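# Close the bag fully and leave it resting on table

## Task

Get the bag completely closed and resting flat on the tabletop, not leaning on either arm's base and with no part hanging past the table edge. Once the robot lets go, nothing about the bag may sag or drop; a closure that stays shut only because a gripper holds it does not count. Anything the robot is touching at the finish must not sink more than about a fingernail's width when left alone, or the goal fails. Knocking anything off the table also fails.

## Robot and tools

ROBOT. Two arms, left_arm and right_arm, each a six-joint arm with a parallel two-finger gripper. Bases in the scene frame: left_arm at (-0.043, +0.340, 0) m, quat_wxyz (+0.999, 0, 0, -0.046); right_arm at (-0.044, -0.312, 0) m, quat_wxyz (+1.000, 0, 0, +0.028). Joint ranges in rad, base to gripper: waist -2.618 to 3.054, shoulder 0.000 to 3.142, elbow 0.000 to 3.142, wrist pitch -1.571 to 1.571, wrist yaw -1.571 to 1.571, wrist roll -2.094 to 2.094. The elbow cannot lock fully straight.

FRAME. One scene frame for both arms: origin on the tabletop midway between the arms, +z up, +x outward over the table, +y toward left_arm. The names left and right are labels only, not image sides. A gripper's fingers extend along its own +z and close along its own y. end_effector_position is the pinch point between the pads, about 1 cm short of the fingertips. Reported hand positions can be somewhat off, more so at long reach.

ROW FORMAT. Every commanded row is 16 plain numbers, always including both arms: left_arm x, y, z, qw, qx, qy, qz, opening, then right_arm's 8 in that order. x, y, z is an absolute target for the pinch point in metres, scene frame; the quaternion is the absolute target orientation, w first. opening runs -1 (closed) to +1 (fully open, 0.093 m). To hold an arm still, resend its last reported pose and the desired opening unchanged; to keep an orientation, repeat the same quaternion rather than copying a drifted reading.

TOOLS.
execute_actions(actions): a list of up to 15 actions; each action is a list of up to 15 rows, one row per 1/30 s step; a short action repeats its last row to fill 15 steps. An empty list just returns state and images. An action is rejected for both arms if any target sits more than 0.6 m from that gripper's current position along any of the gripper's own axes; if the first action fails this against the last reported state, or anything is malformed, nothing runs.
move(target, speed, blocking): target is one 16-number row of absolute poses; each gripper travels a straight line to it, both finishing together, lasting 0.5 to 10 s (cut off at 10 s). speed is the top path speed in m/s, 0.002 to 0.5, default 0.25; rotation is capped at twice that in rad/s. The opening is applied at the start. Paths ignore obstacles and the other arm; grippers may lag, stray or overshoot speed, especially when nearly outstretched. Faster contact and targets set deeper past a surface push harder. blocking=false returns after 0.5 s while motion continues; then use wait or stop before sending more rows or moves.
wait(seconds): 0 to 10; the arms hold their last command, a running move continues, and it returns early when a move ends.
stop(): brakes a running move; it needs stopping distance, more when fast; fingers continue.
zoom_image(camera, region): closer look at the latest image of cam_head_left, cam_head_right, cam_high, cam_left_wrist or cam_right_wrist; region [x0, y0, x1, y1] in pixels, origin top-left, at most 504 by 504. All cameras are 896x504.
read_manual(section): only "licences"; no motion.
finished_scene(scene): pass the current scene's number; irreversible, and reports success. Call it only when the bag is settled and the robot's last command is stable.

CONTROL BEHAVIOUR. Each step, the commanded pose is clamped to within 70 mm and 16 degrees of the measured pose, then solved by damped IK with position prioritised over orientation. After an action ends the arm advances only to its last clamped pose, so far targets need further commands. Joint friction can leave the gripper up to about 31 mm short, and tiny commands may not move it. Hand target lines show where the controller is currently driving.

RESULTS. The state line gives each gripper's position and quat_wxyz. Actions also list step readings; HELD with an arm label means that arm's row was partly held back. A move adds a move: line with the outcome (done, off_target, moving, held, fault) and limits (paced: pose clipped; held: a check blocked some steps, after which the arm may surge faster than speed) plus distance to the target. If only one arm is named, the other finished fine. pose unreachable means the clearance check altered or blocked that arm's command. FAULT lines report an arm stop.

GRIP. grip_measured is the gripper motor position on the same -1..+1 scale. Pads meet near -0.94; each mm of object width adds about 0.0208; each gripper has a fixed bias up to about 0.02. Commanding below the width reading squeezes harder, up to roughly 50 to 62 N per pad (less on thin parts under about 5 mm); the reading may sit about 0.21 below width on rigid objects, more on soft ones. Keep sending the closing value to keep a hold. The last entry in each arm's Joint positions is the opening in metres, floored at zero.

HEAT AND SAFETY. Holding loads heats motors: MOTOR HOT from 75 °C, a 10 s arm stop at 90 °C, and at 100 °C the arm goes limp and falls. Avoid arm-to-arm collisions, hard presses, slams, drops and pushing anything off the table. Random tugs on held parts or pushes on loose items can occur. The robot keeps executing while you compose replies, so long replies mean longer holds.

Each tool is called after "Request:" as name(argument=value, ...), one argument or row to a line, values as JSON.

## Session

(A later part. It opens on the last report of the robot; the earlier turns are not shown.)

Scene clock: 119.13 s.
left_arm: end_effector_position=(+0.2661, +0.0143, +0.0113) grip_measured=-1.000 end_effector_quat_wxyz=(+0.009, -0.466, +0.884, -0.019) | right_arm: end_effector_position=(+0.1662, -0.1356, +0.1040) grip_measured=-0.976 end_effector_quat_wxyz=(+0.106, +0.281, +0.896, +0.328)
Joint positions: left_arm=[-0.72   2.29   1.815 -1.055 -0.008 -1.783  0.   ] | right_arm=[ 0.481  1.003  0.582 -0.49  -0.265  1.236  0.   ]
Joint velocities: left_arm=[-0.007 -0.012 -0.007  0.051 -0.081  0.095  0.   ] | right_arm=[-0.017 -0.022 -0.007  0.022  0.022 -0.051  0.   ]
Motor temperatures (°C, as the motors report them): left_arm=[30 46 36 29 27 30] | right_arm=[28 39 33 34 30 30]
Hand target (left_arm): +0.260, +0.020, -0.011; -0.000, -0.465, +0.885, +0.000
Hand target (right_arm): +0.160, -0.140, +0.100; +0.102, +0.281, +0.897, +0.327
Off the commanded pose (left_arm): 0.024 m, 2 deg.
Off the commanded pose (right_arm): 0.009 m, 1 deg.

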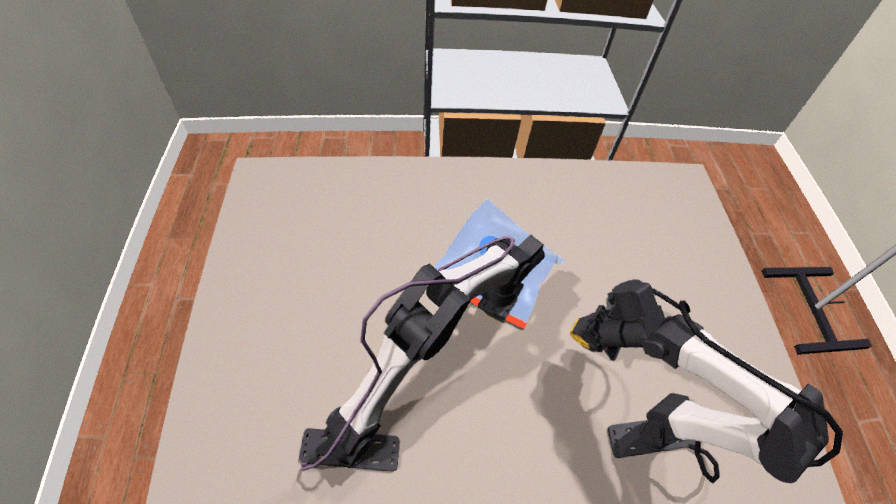

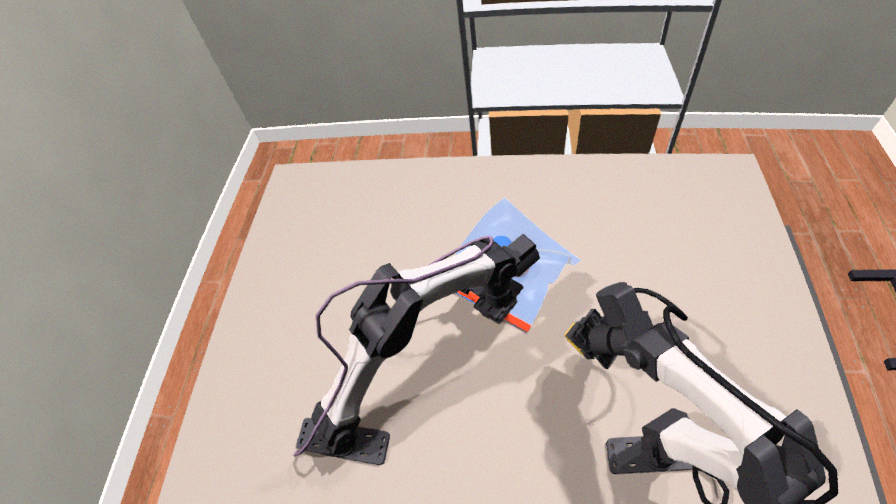

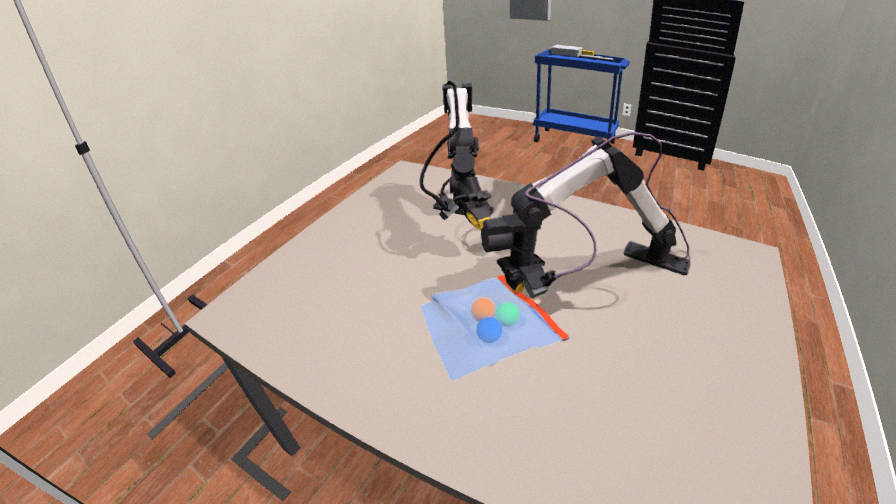

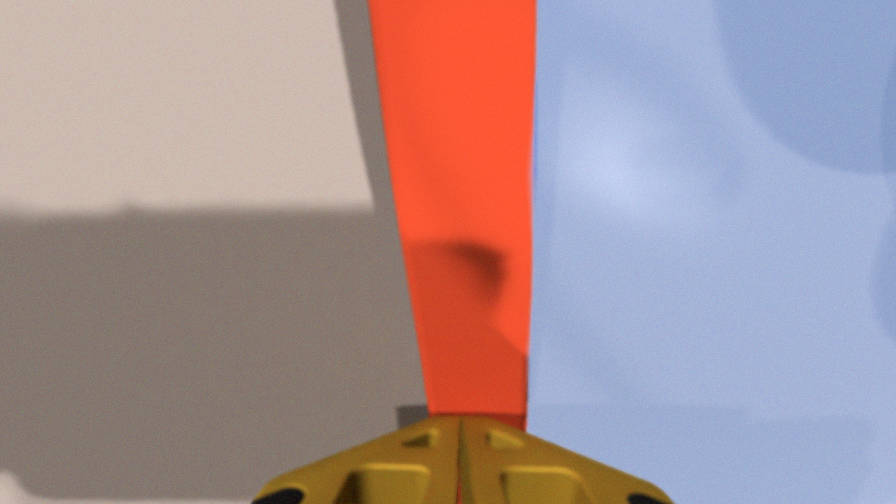

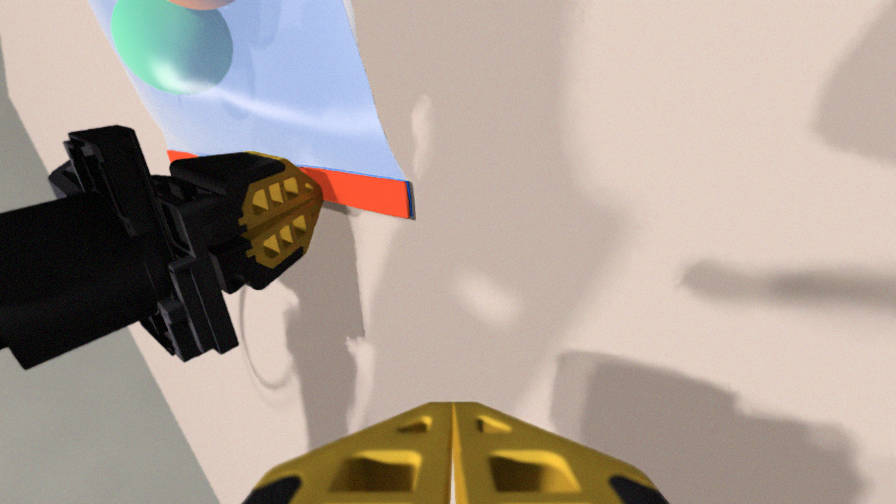

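Request:
move(
  target=[0.275,0.036,0.045,0,-0.465,0.885,0,-1,0.16,-0.14,0.10,0.102,0.281,0.897,0.327,-1],
  speed=0.08,
)

Request:
move(
  target=[0.275,0.036,-0.012,0,-0.465,0.885,0,-1,0.16,-0.14,0.10,0.102,0.281,0.897,0.327,-1],
  speed=0.07,
)

Scene clock: 121.00 s.
left_arm: end_effector_position=(+0.2730, +0.0367, +0.0389) grip_measured=-1.000 end_effector_quat_wxyz=(+0.003, -0.466, +0.885, +0.005) | right_arm: end_effector_position=(+0.1662, -0.1356, +0.1040) grip_measured=-0.976 end_effector_quat_wxyz=(+0.106, +0.281, +0.896, +0.328)
Joint positions: left_arm=[-0.674  2.27   1.894 -1.202 -0.008 -1.737  0.   ] | right_arm=[ 0.481  1.003  0.582 -0.49  -0.265  1.236  0.   ]
Joint velocities: left_arm=[ 0.002  0.007 -0.002 -0.007 -0.022  0.051  0.   ] | right_arm=[-0.022 -0.007 -0.012  0.007 -0.022 -0.007  0.   ]
Motor temperatures (°C, as the motors report them): left_arm=[30 47 36 29 27 30] | right_arm=[28 39 33 34 30 30]
Hand target (left_arm): +0.275, +0.036, +0.045; -0.000, -0.465, +0.885, -0.000
Hand target (right_arm): +0.160, -0.140, +0.100; +0.102, +0.281, +0.897, +0.327
Off the commanded pose (left_arm): 0.006 m, 1 deg.
Off the commanded pose (right_arm): 0.009 m, 1 deg.
move: done

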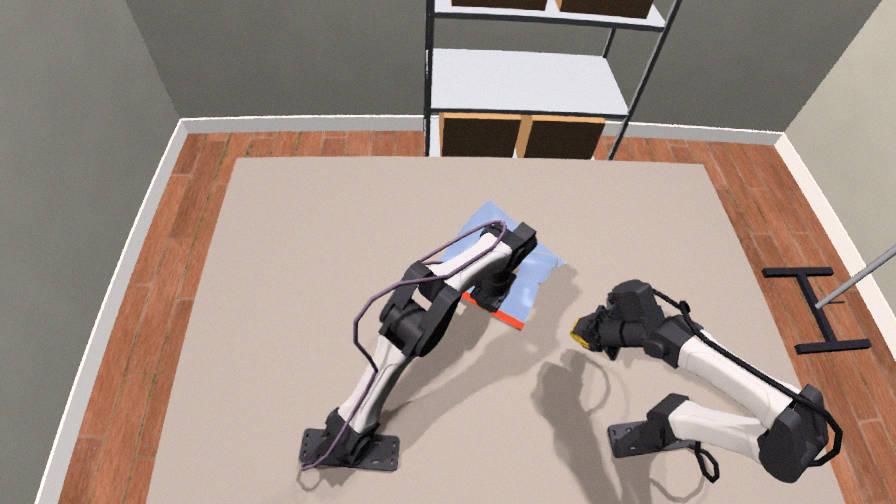

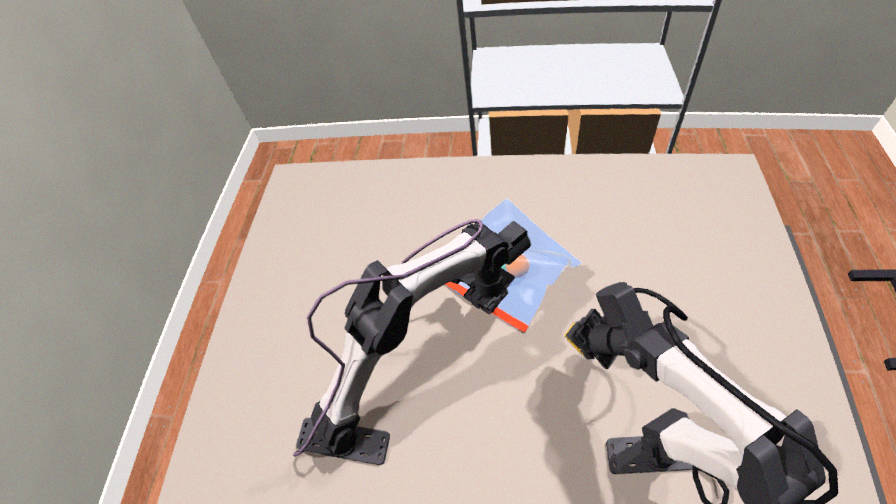

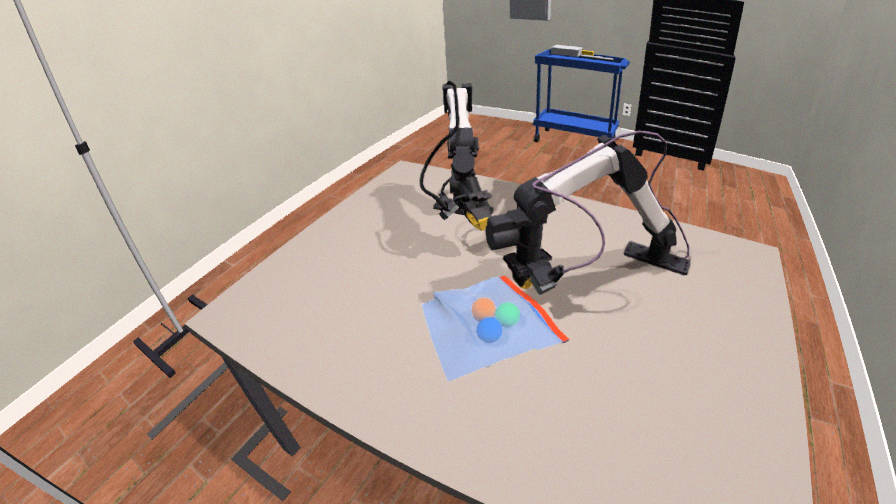

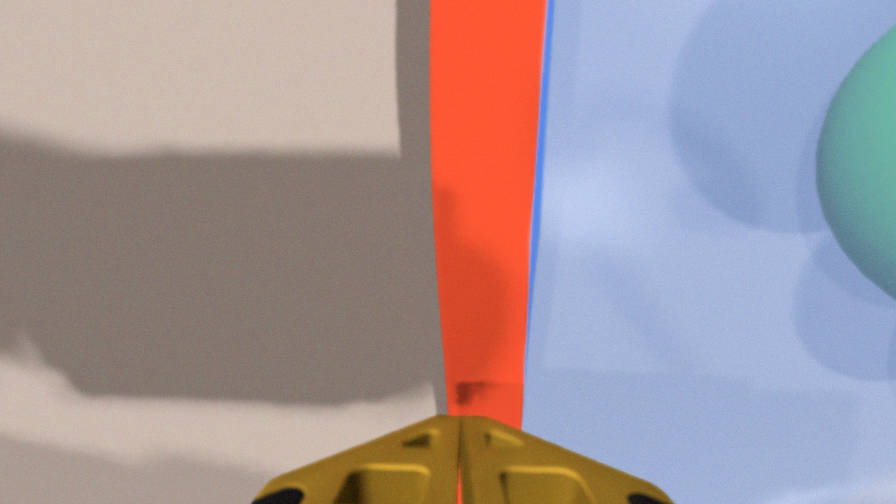

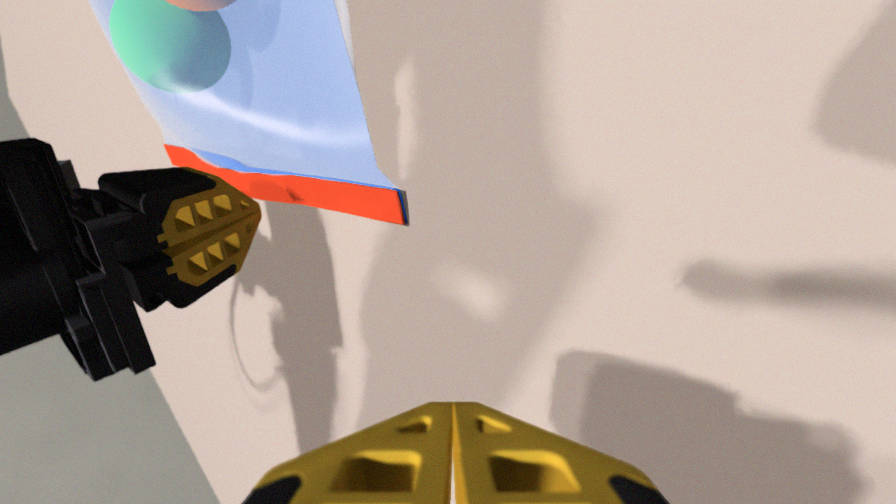

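Scene clock: 122.07 s.
left_arm: end_effector_position=(+0.2792, +0.0306, +0.0114) grip_measured=-1.000 end_effector_quat_wxyz=(+0.010, -0.466, +0.884, -0.018) | right_arm: end_effector_position=(+0.1662, -0.1356, +0.1040) grip_measured=-0.976 end_effector_quat_wxyz=(+0.106, +0.281, +0.896, +0.328)
Joint positions: left_arm=[-0.674  2.281  1.8   -1.05  -0.007 -1.737  0.   ] | right_arm=[ 0.481  1.003  0.582 -0.49  -0.265  1.236  0.   ]
Joint velocities: left_arm=[-0.022 -0.007 -0.007  0.066  0.022  0.007  0.   ] | right_arm=[-0.012 -0.012 -0.007  0.051 -0.007 -0.007  0.   ]
Motor temperatures (°C, as the motors report them): left_arm=[30 47 36 29 27 30] | right_arm=[28 39 33 34 30 30]
Hand target (left_arm): +0.274, +0.037, -0.011; -0.000, -0.465, +0.885, +0.000
Hand target (right_arm): +0.160, -0.140, +0.100; +0.102, +0.281, +0.897, +0.327
Off the commanded pose (left_arm): 0.024 m, 2 deg.
Off the commanded pose (right_arm): 0.009 m, 1 deg.
move: off_target (left_arm)

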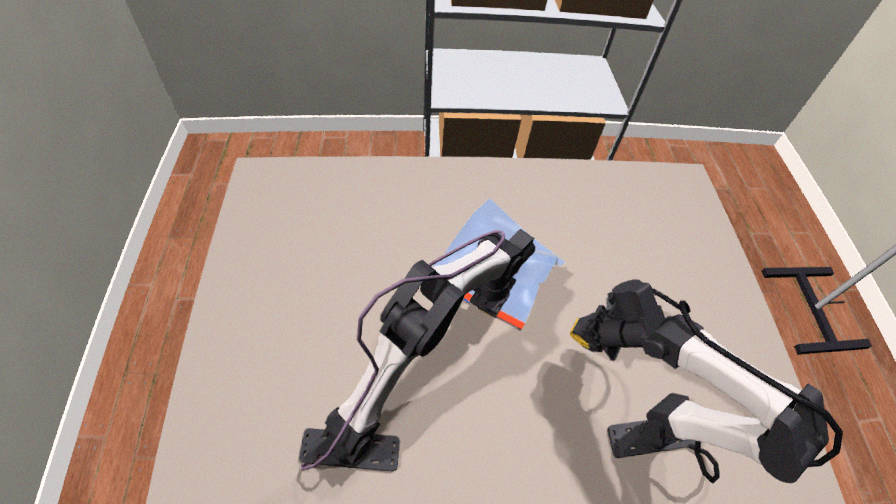

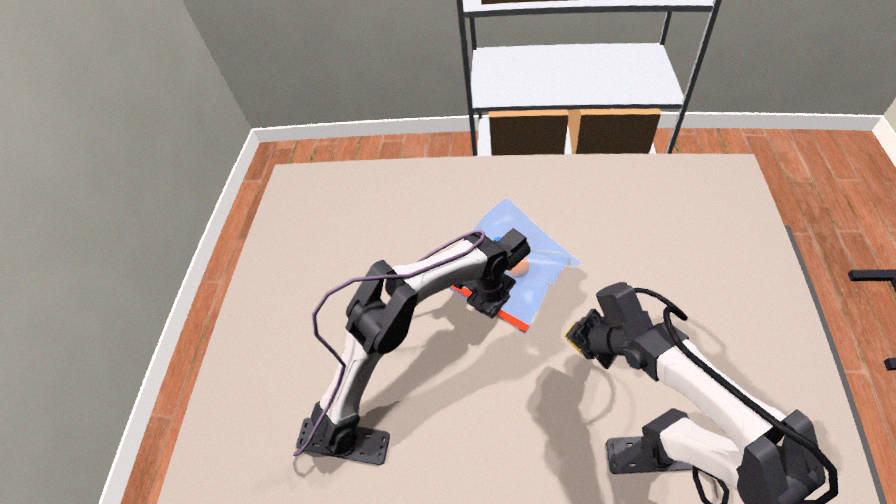

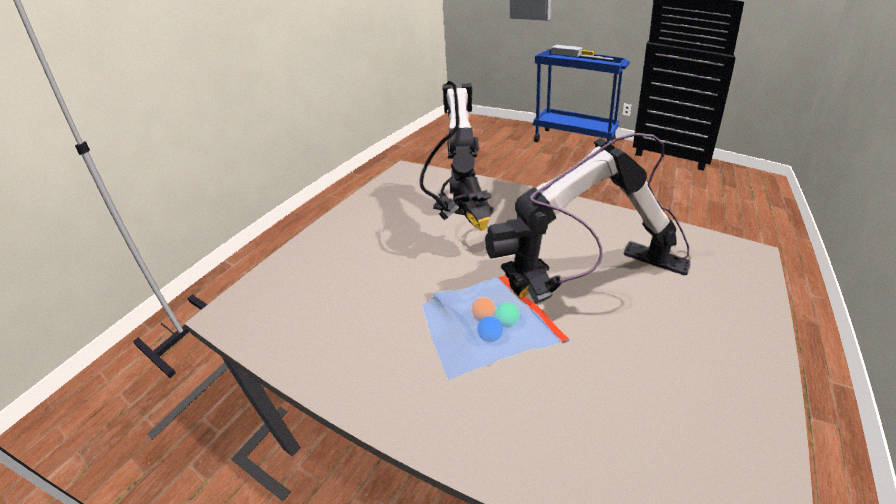

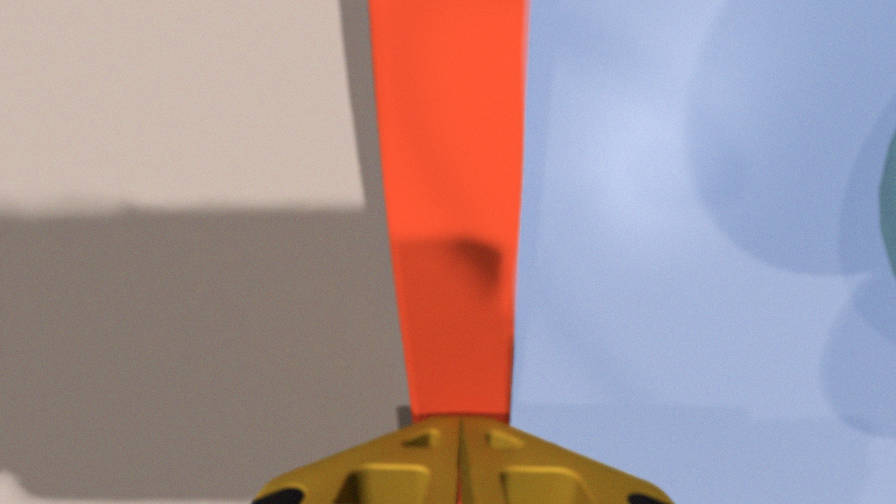

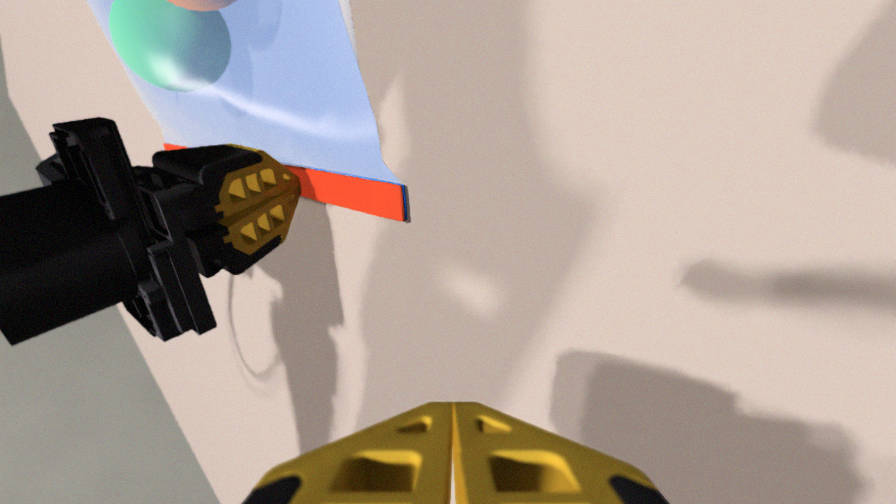

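Request:
move(
  target=[0.287,0.054,0.045,0,-0.465,0.885,0,-1,0.16,-0.14,0.10,0.102,0.281,0.897,0.327,-1],
  speed=0.08,
)

Request:
move(
  target=[0.287,0.054,-0.012,0,-0.465,0.885,0,-1,0.16,-0.14,0.10,0.102,0.281,0.897,0.327,-1],
  speed=0.07,
)

Request:
move(
  target=[0.299,0.072,0.045,0,-0.465,0.885,0,-1,0.16,-0.14,0.10,0.102,0.281,0.897,0.327,-1],
  speed=0.08,
)

Request:
move(
  target=[0.299,0.072,-0.012,0,-0.465,0.885,0,-1,0.16,-0.14,0.10,0.102,0.281,0.897,0.327,-1],
  speed=0.07,
)

Scene clock: 124.67 s.
left_arm: end_effector_position=(+0.2849, +0.0546, +0.0389) grip_measured=-1.000 end_effector_quat_wxyz=(+0.002, -0.466, +0.885, +0.005) | right_arm: end_effector_position=(+0.1662, -0.1356, +0.1040) grip_measured=-0.976 end_effector_quat_wxyz=(+0.106, +0.281, +0.896, +0.328)
Joint positions: left_arm=[-0.625  2.256  1.87  -1.192 -0.007 -1.689  0.   ] | right_arm=[ 0.481  1.003  0.582 -0.49  -0.265  1.236  0.   ]
Joint velocities: left_arm=[ 0.002 -0.002  0.002  0.007  0.022 -0.037  0.   ] | right_arm=[-0.002 -0.007 -0.007 -0.007 -0.037  0.007  0.   ]
Motor temperatures (°C, as the motors report them): left_arm=[30 47 36 29 27 30] | right_arm=[28 39 33 34 30 30]
Hand target (left_arm): +0.287, +0.054, +0.045; -0.001, -0.465, +0.885, -0.000
Hand target (right_arm): +0.160, -0.140, +0.100; +0.102, +0.281, +0.897, +0.327
Off the commanded pose (left_arm): 0.006 m, 1 deg.
Off the commanded pose (right_arm): 0.009 m, 1 deg.
move: done

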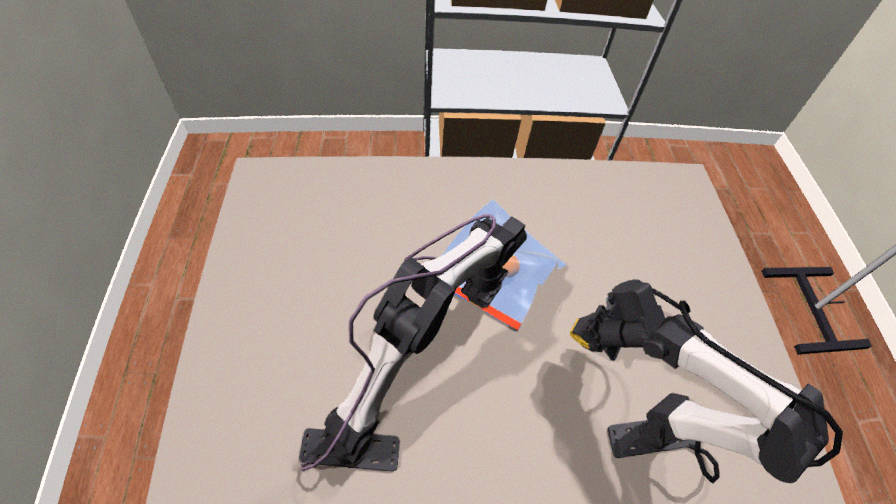

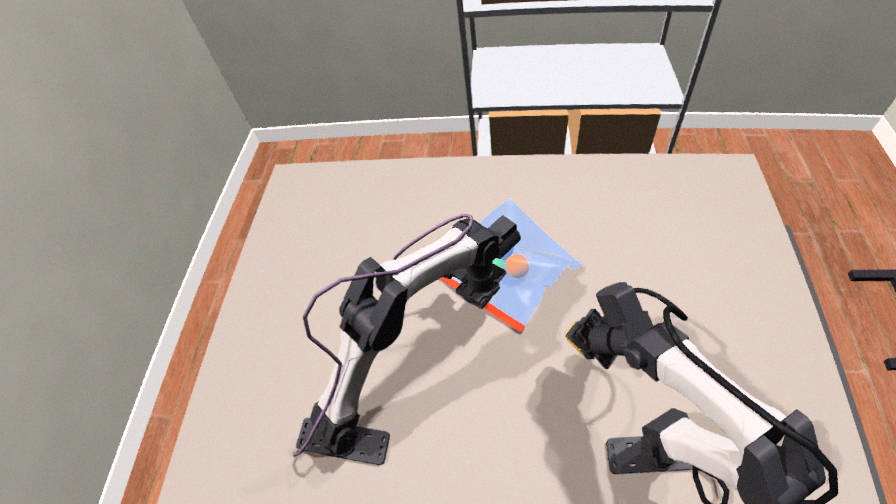

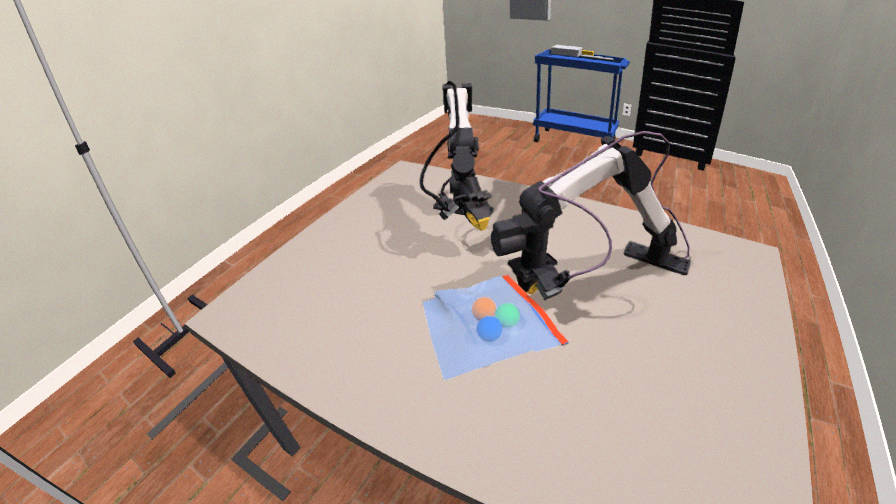

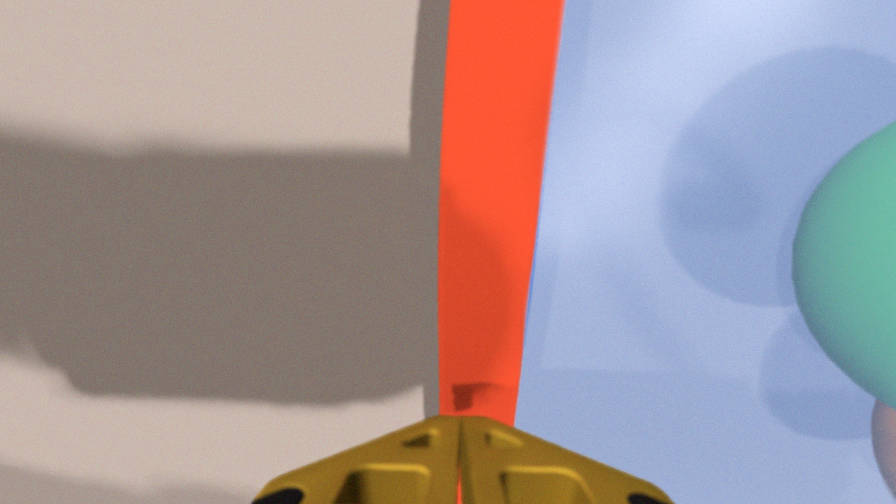

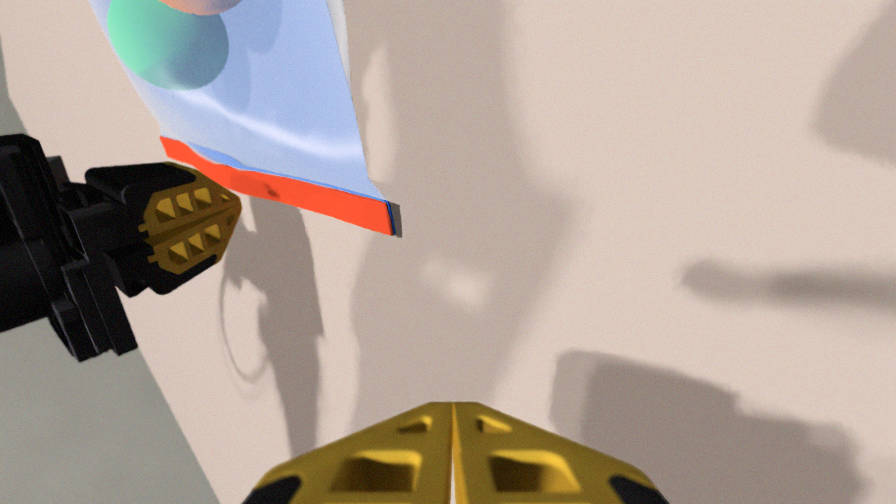

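Scene clock: 125.73 s.
left_arm: end_effector_position=(+0.2914, +0.0487, +0.0113) grip_measured=-1.000 end_effector_quat_wxyz=(+0.010, -0.466, +0.884, -0.017) | right_arm: end_effector_position=(+0.1662, -0.1356, +0.1040) grip_measured=-0.976 end_effector_quat_wxyz=(+0.106, +0.281, +0.896, +0.328)
Joint positions: left_arm=[-0.625  2.268  1.778 -1.041 -0.007 -1.688  0.   ] | right_arm=[ 0.481  1.003  0.582 -0.49  -0.265  1.236  0.   ]
Joint velocities: left_arm=[-0.007 -0.007 -0.002  0.022 -0.11   0.007  0.   ] | right_arm=[ 0.002 -0.007  0.002 -0.081  0.007  0.037  0.   ]
Motor temperatures (°C, as the motors report them): left_arm=[30 47 36 29 27 30] | right_arm=[28 39 33 35 30 30]
Hand target (left_arm): +0.286, +0.055, -0.011; -0.000, -0.465, +0.885, +0.000
Hand target (right_arm): +0.160, -0.140, +0.100; +0.102, +0.281, +0.897, +0.327
Off the commanded pose (left_arm): 0.024 m, 2 deg.
Off the commanded pose (right_arm): 0.009 m, 1 deg.
move: off_target (left_arm)

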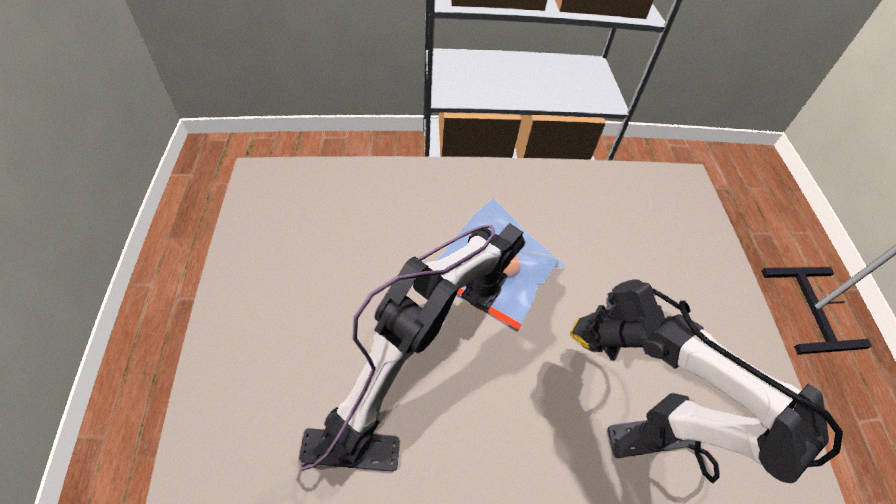

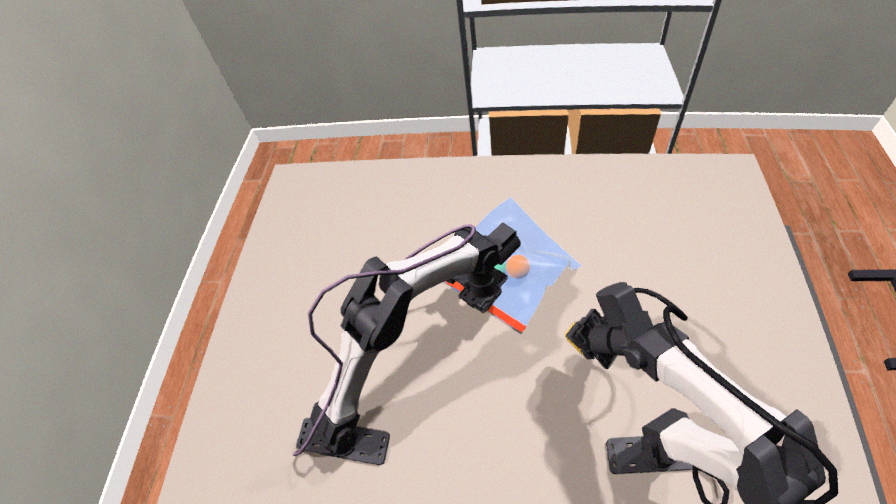

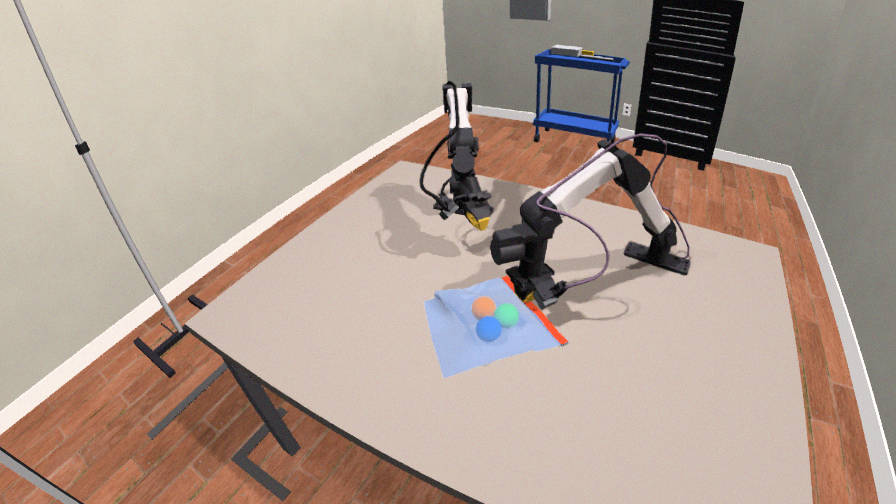

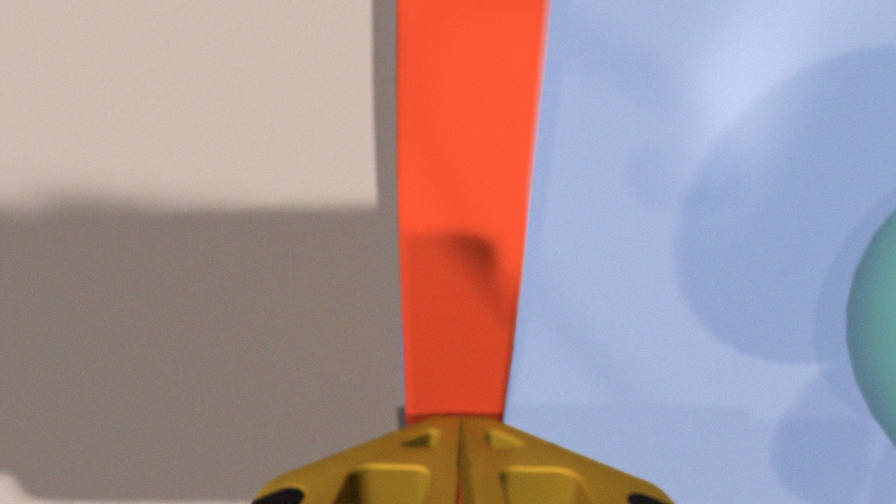

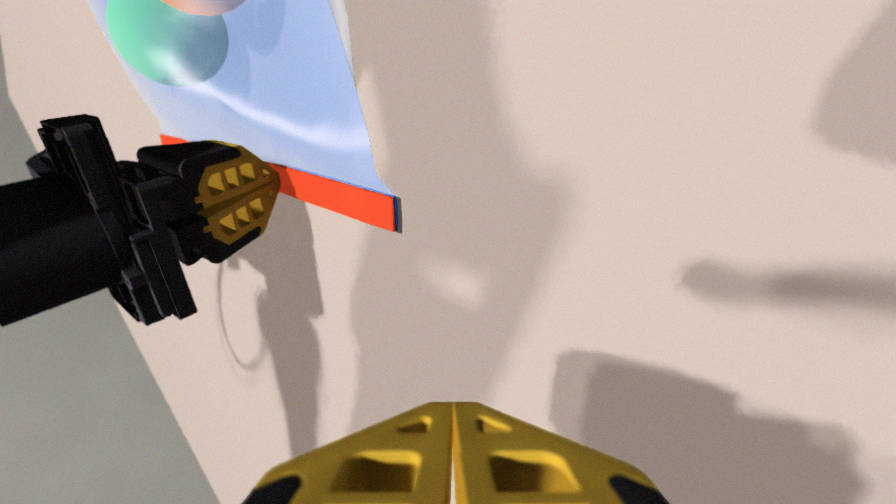

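Scene clock: 126.80 s.
left_arm: end_effector_position=(+0.2965, +0.0725, +0.0386) grip_measured=-1.000 end_effector_quat_wxyz=(+0.001, -0.466, +0.885, +0.005) | right_arm: end_effector_position=(+0.1662, -0.1356, +0.1040) grip_measured=-0.976 end_effector_quat_wxyz=(+0.106, +0.281, +0.896, +0.328)
Joint positions: left_arm=[-0.576  2.246  1.853 -1.186 -0.007 -1.639  0.   ] | right_arm=[ 0.481  1.003  0.582 -0.49  -0.265  1.236  0.   ]
Joint velocities: left_arm=[ 0.002  0.017  0.027  0.037  0.037 -0.022  0.   ] | right_arm=[-0.002  0.007 -0.002  0.022  0.007 -0.022  0.   ]
Motor temperatures (°C, as the motors report them): left_arm=[30 47 36 29 27 30] | right_arm=[28 38 33 35 30 30]
Hand target (left_arm): +0.299, +0.072, +0.045; -0.001, -0.465, +0.885, -0.000
Hand target (right_arm): +0.160, -0.140, +0.100; +0.102, +0.281, +0.897, +0.327
Off the commanded pose (left_arm): 0.007 m, 1 deg.
Off the commanded pose (right_arm): 0.009 m, 1 deg.
move: done

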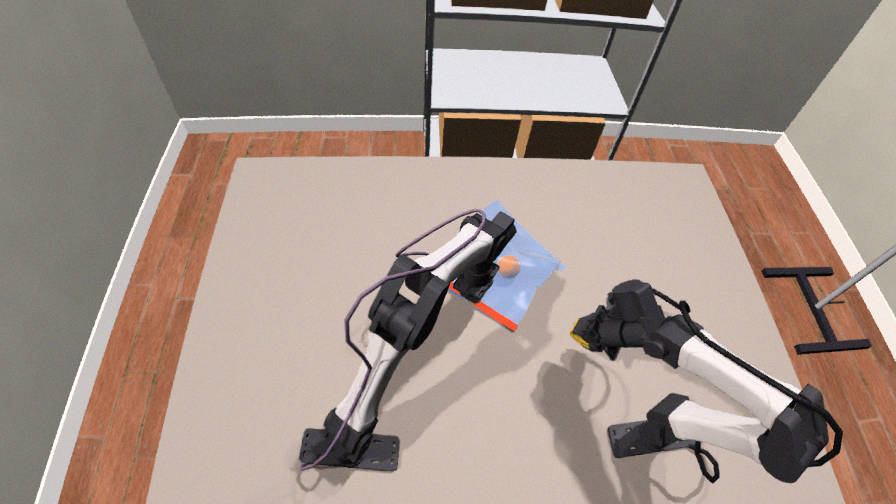

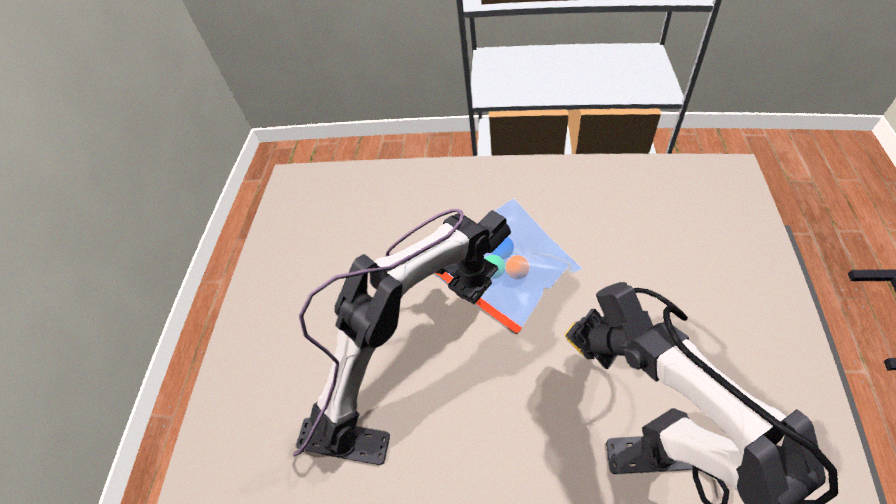

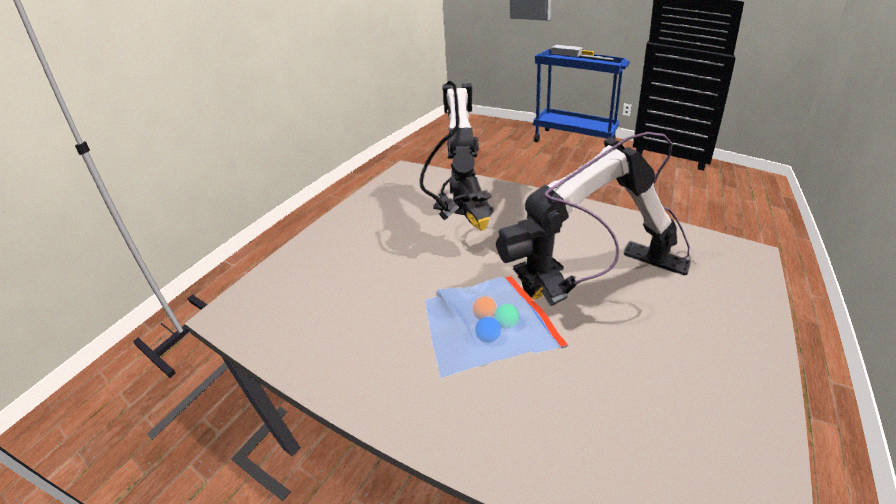

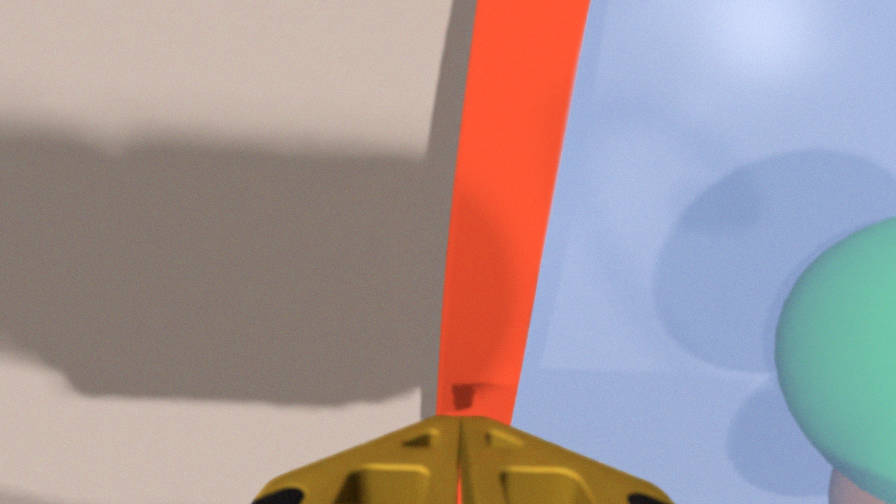

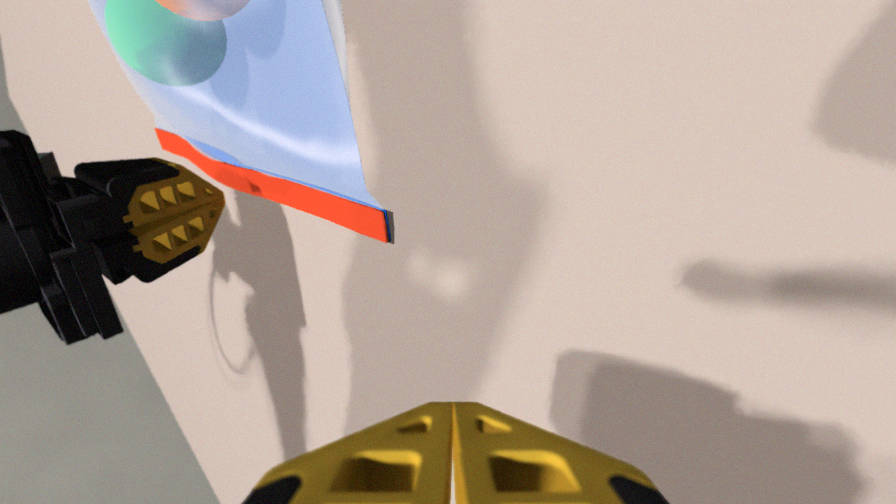

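Scene clock: 127.87 s.
left_arm: end_effector_position=(+0.3036, +0.0668, +0.0113) grip_measured=-1.000 end_effector_quat_wxyz=(+0.011, -0.466, +0.885, -0.017) | right_arm: end_effector_position=(+0.1662, -0.1356, +0.1040) grip_measured=-0.976 end_effector_quat_wxyz=(+0.106, +0.281, +0.896, +0.328)
Joint positions: left_arm=[-0.576  2.26   1.764 -1.036 -0.006 -1.639  0.   ] | right_arm=[ 0.481  1.003  0.582 -0.49  -0.265  1.236  0.   ]
Joint velocities: left_arm=[-0.017  0.022 -0.007 -0.007 -0.007 -0.022  0.   ] | right_arm=[ 0.002  0.007 -0.002 -0.022 -0.022 -0.051  0.   ]
Motor temperatures (°C, as the motors report them): left_arm=[30 47 36 29 27 30] | right_arm=[28 38 33 35 30 30]
Hand target (left_arm): +0.298, +0.073, -0.011; -0.000, -0.465, +0.885, +0.000
Hand target (right_arm): +0.160, -0.140, +0.100; +0.102, +0.281, +0.897, +0.327
Off the commanded pose (left_arm): 0.024 m, 2 deg.
Off the commanded pose (right_arm): 0.009 m, 1 deg.
move: off_target (left_arm)

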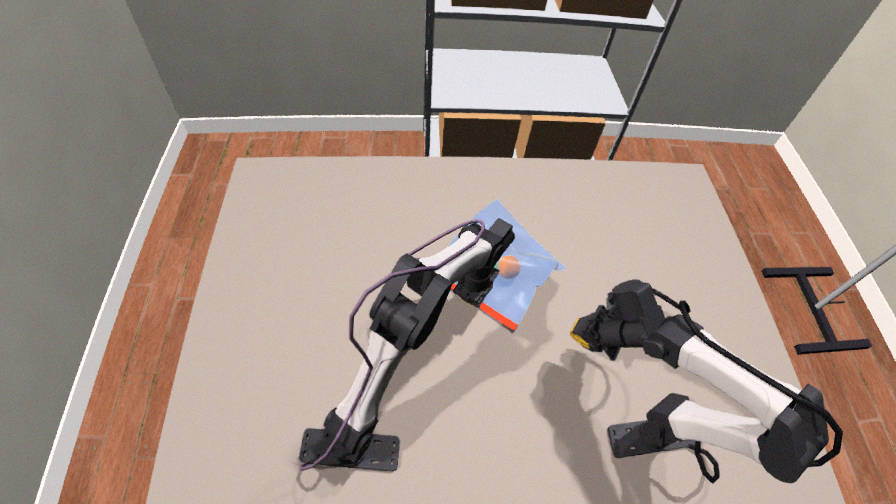

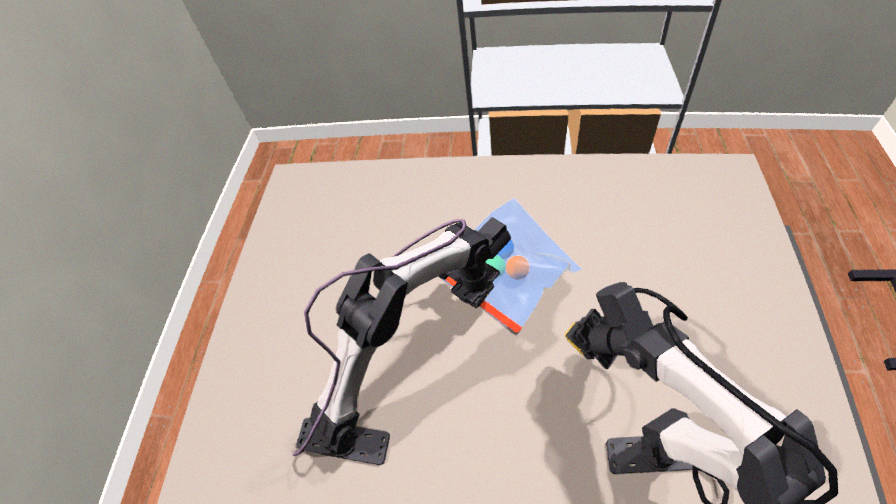

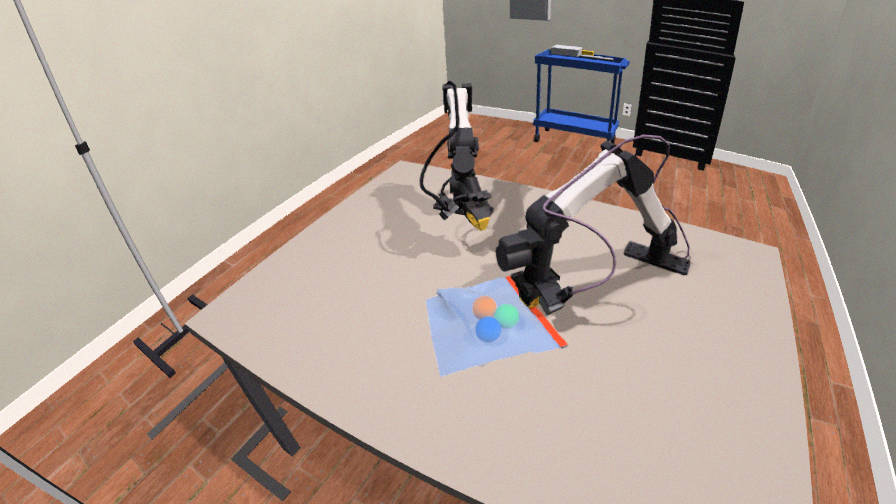

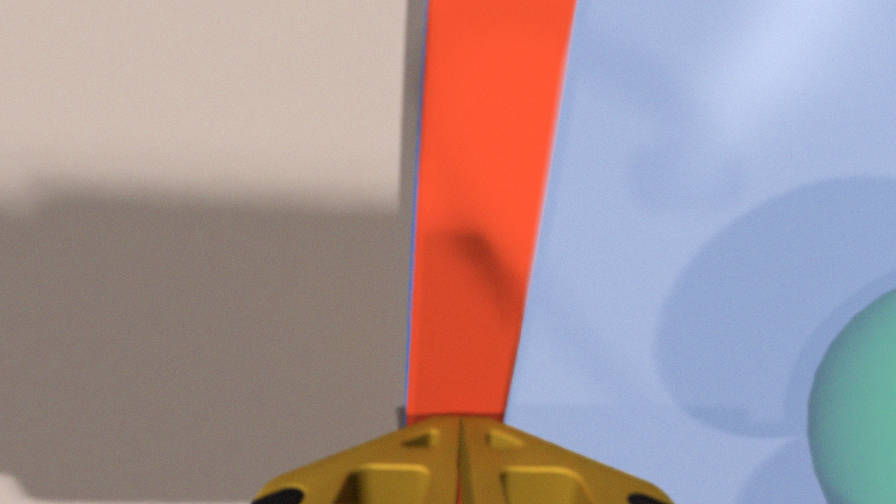

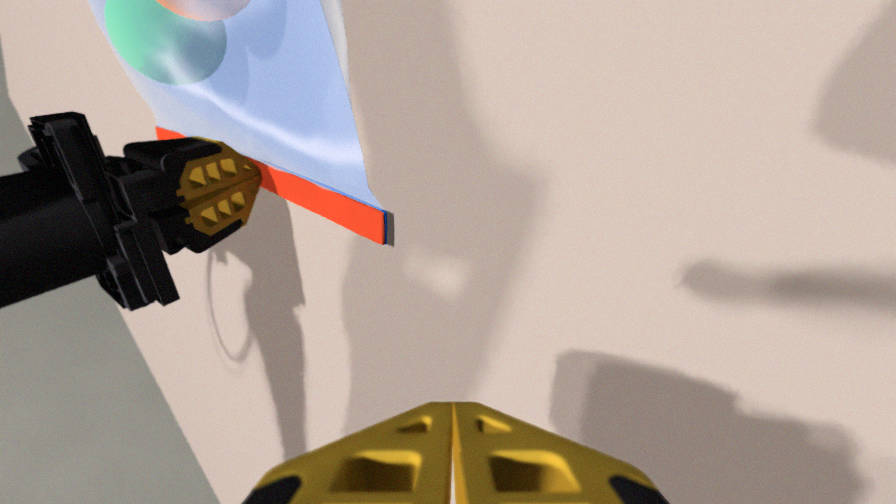

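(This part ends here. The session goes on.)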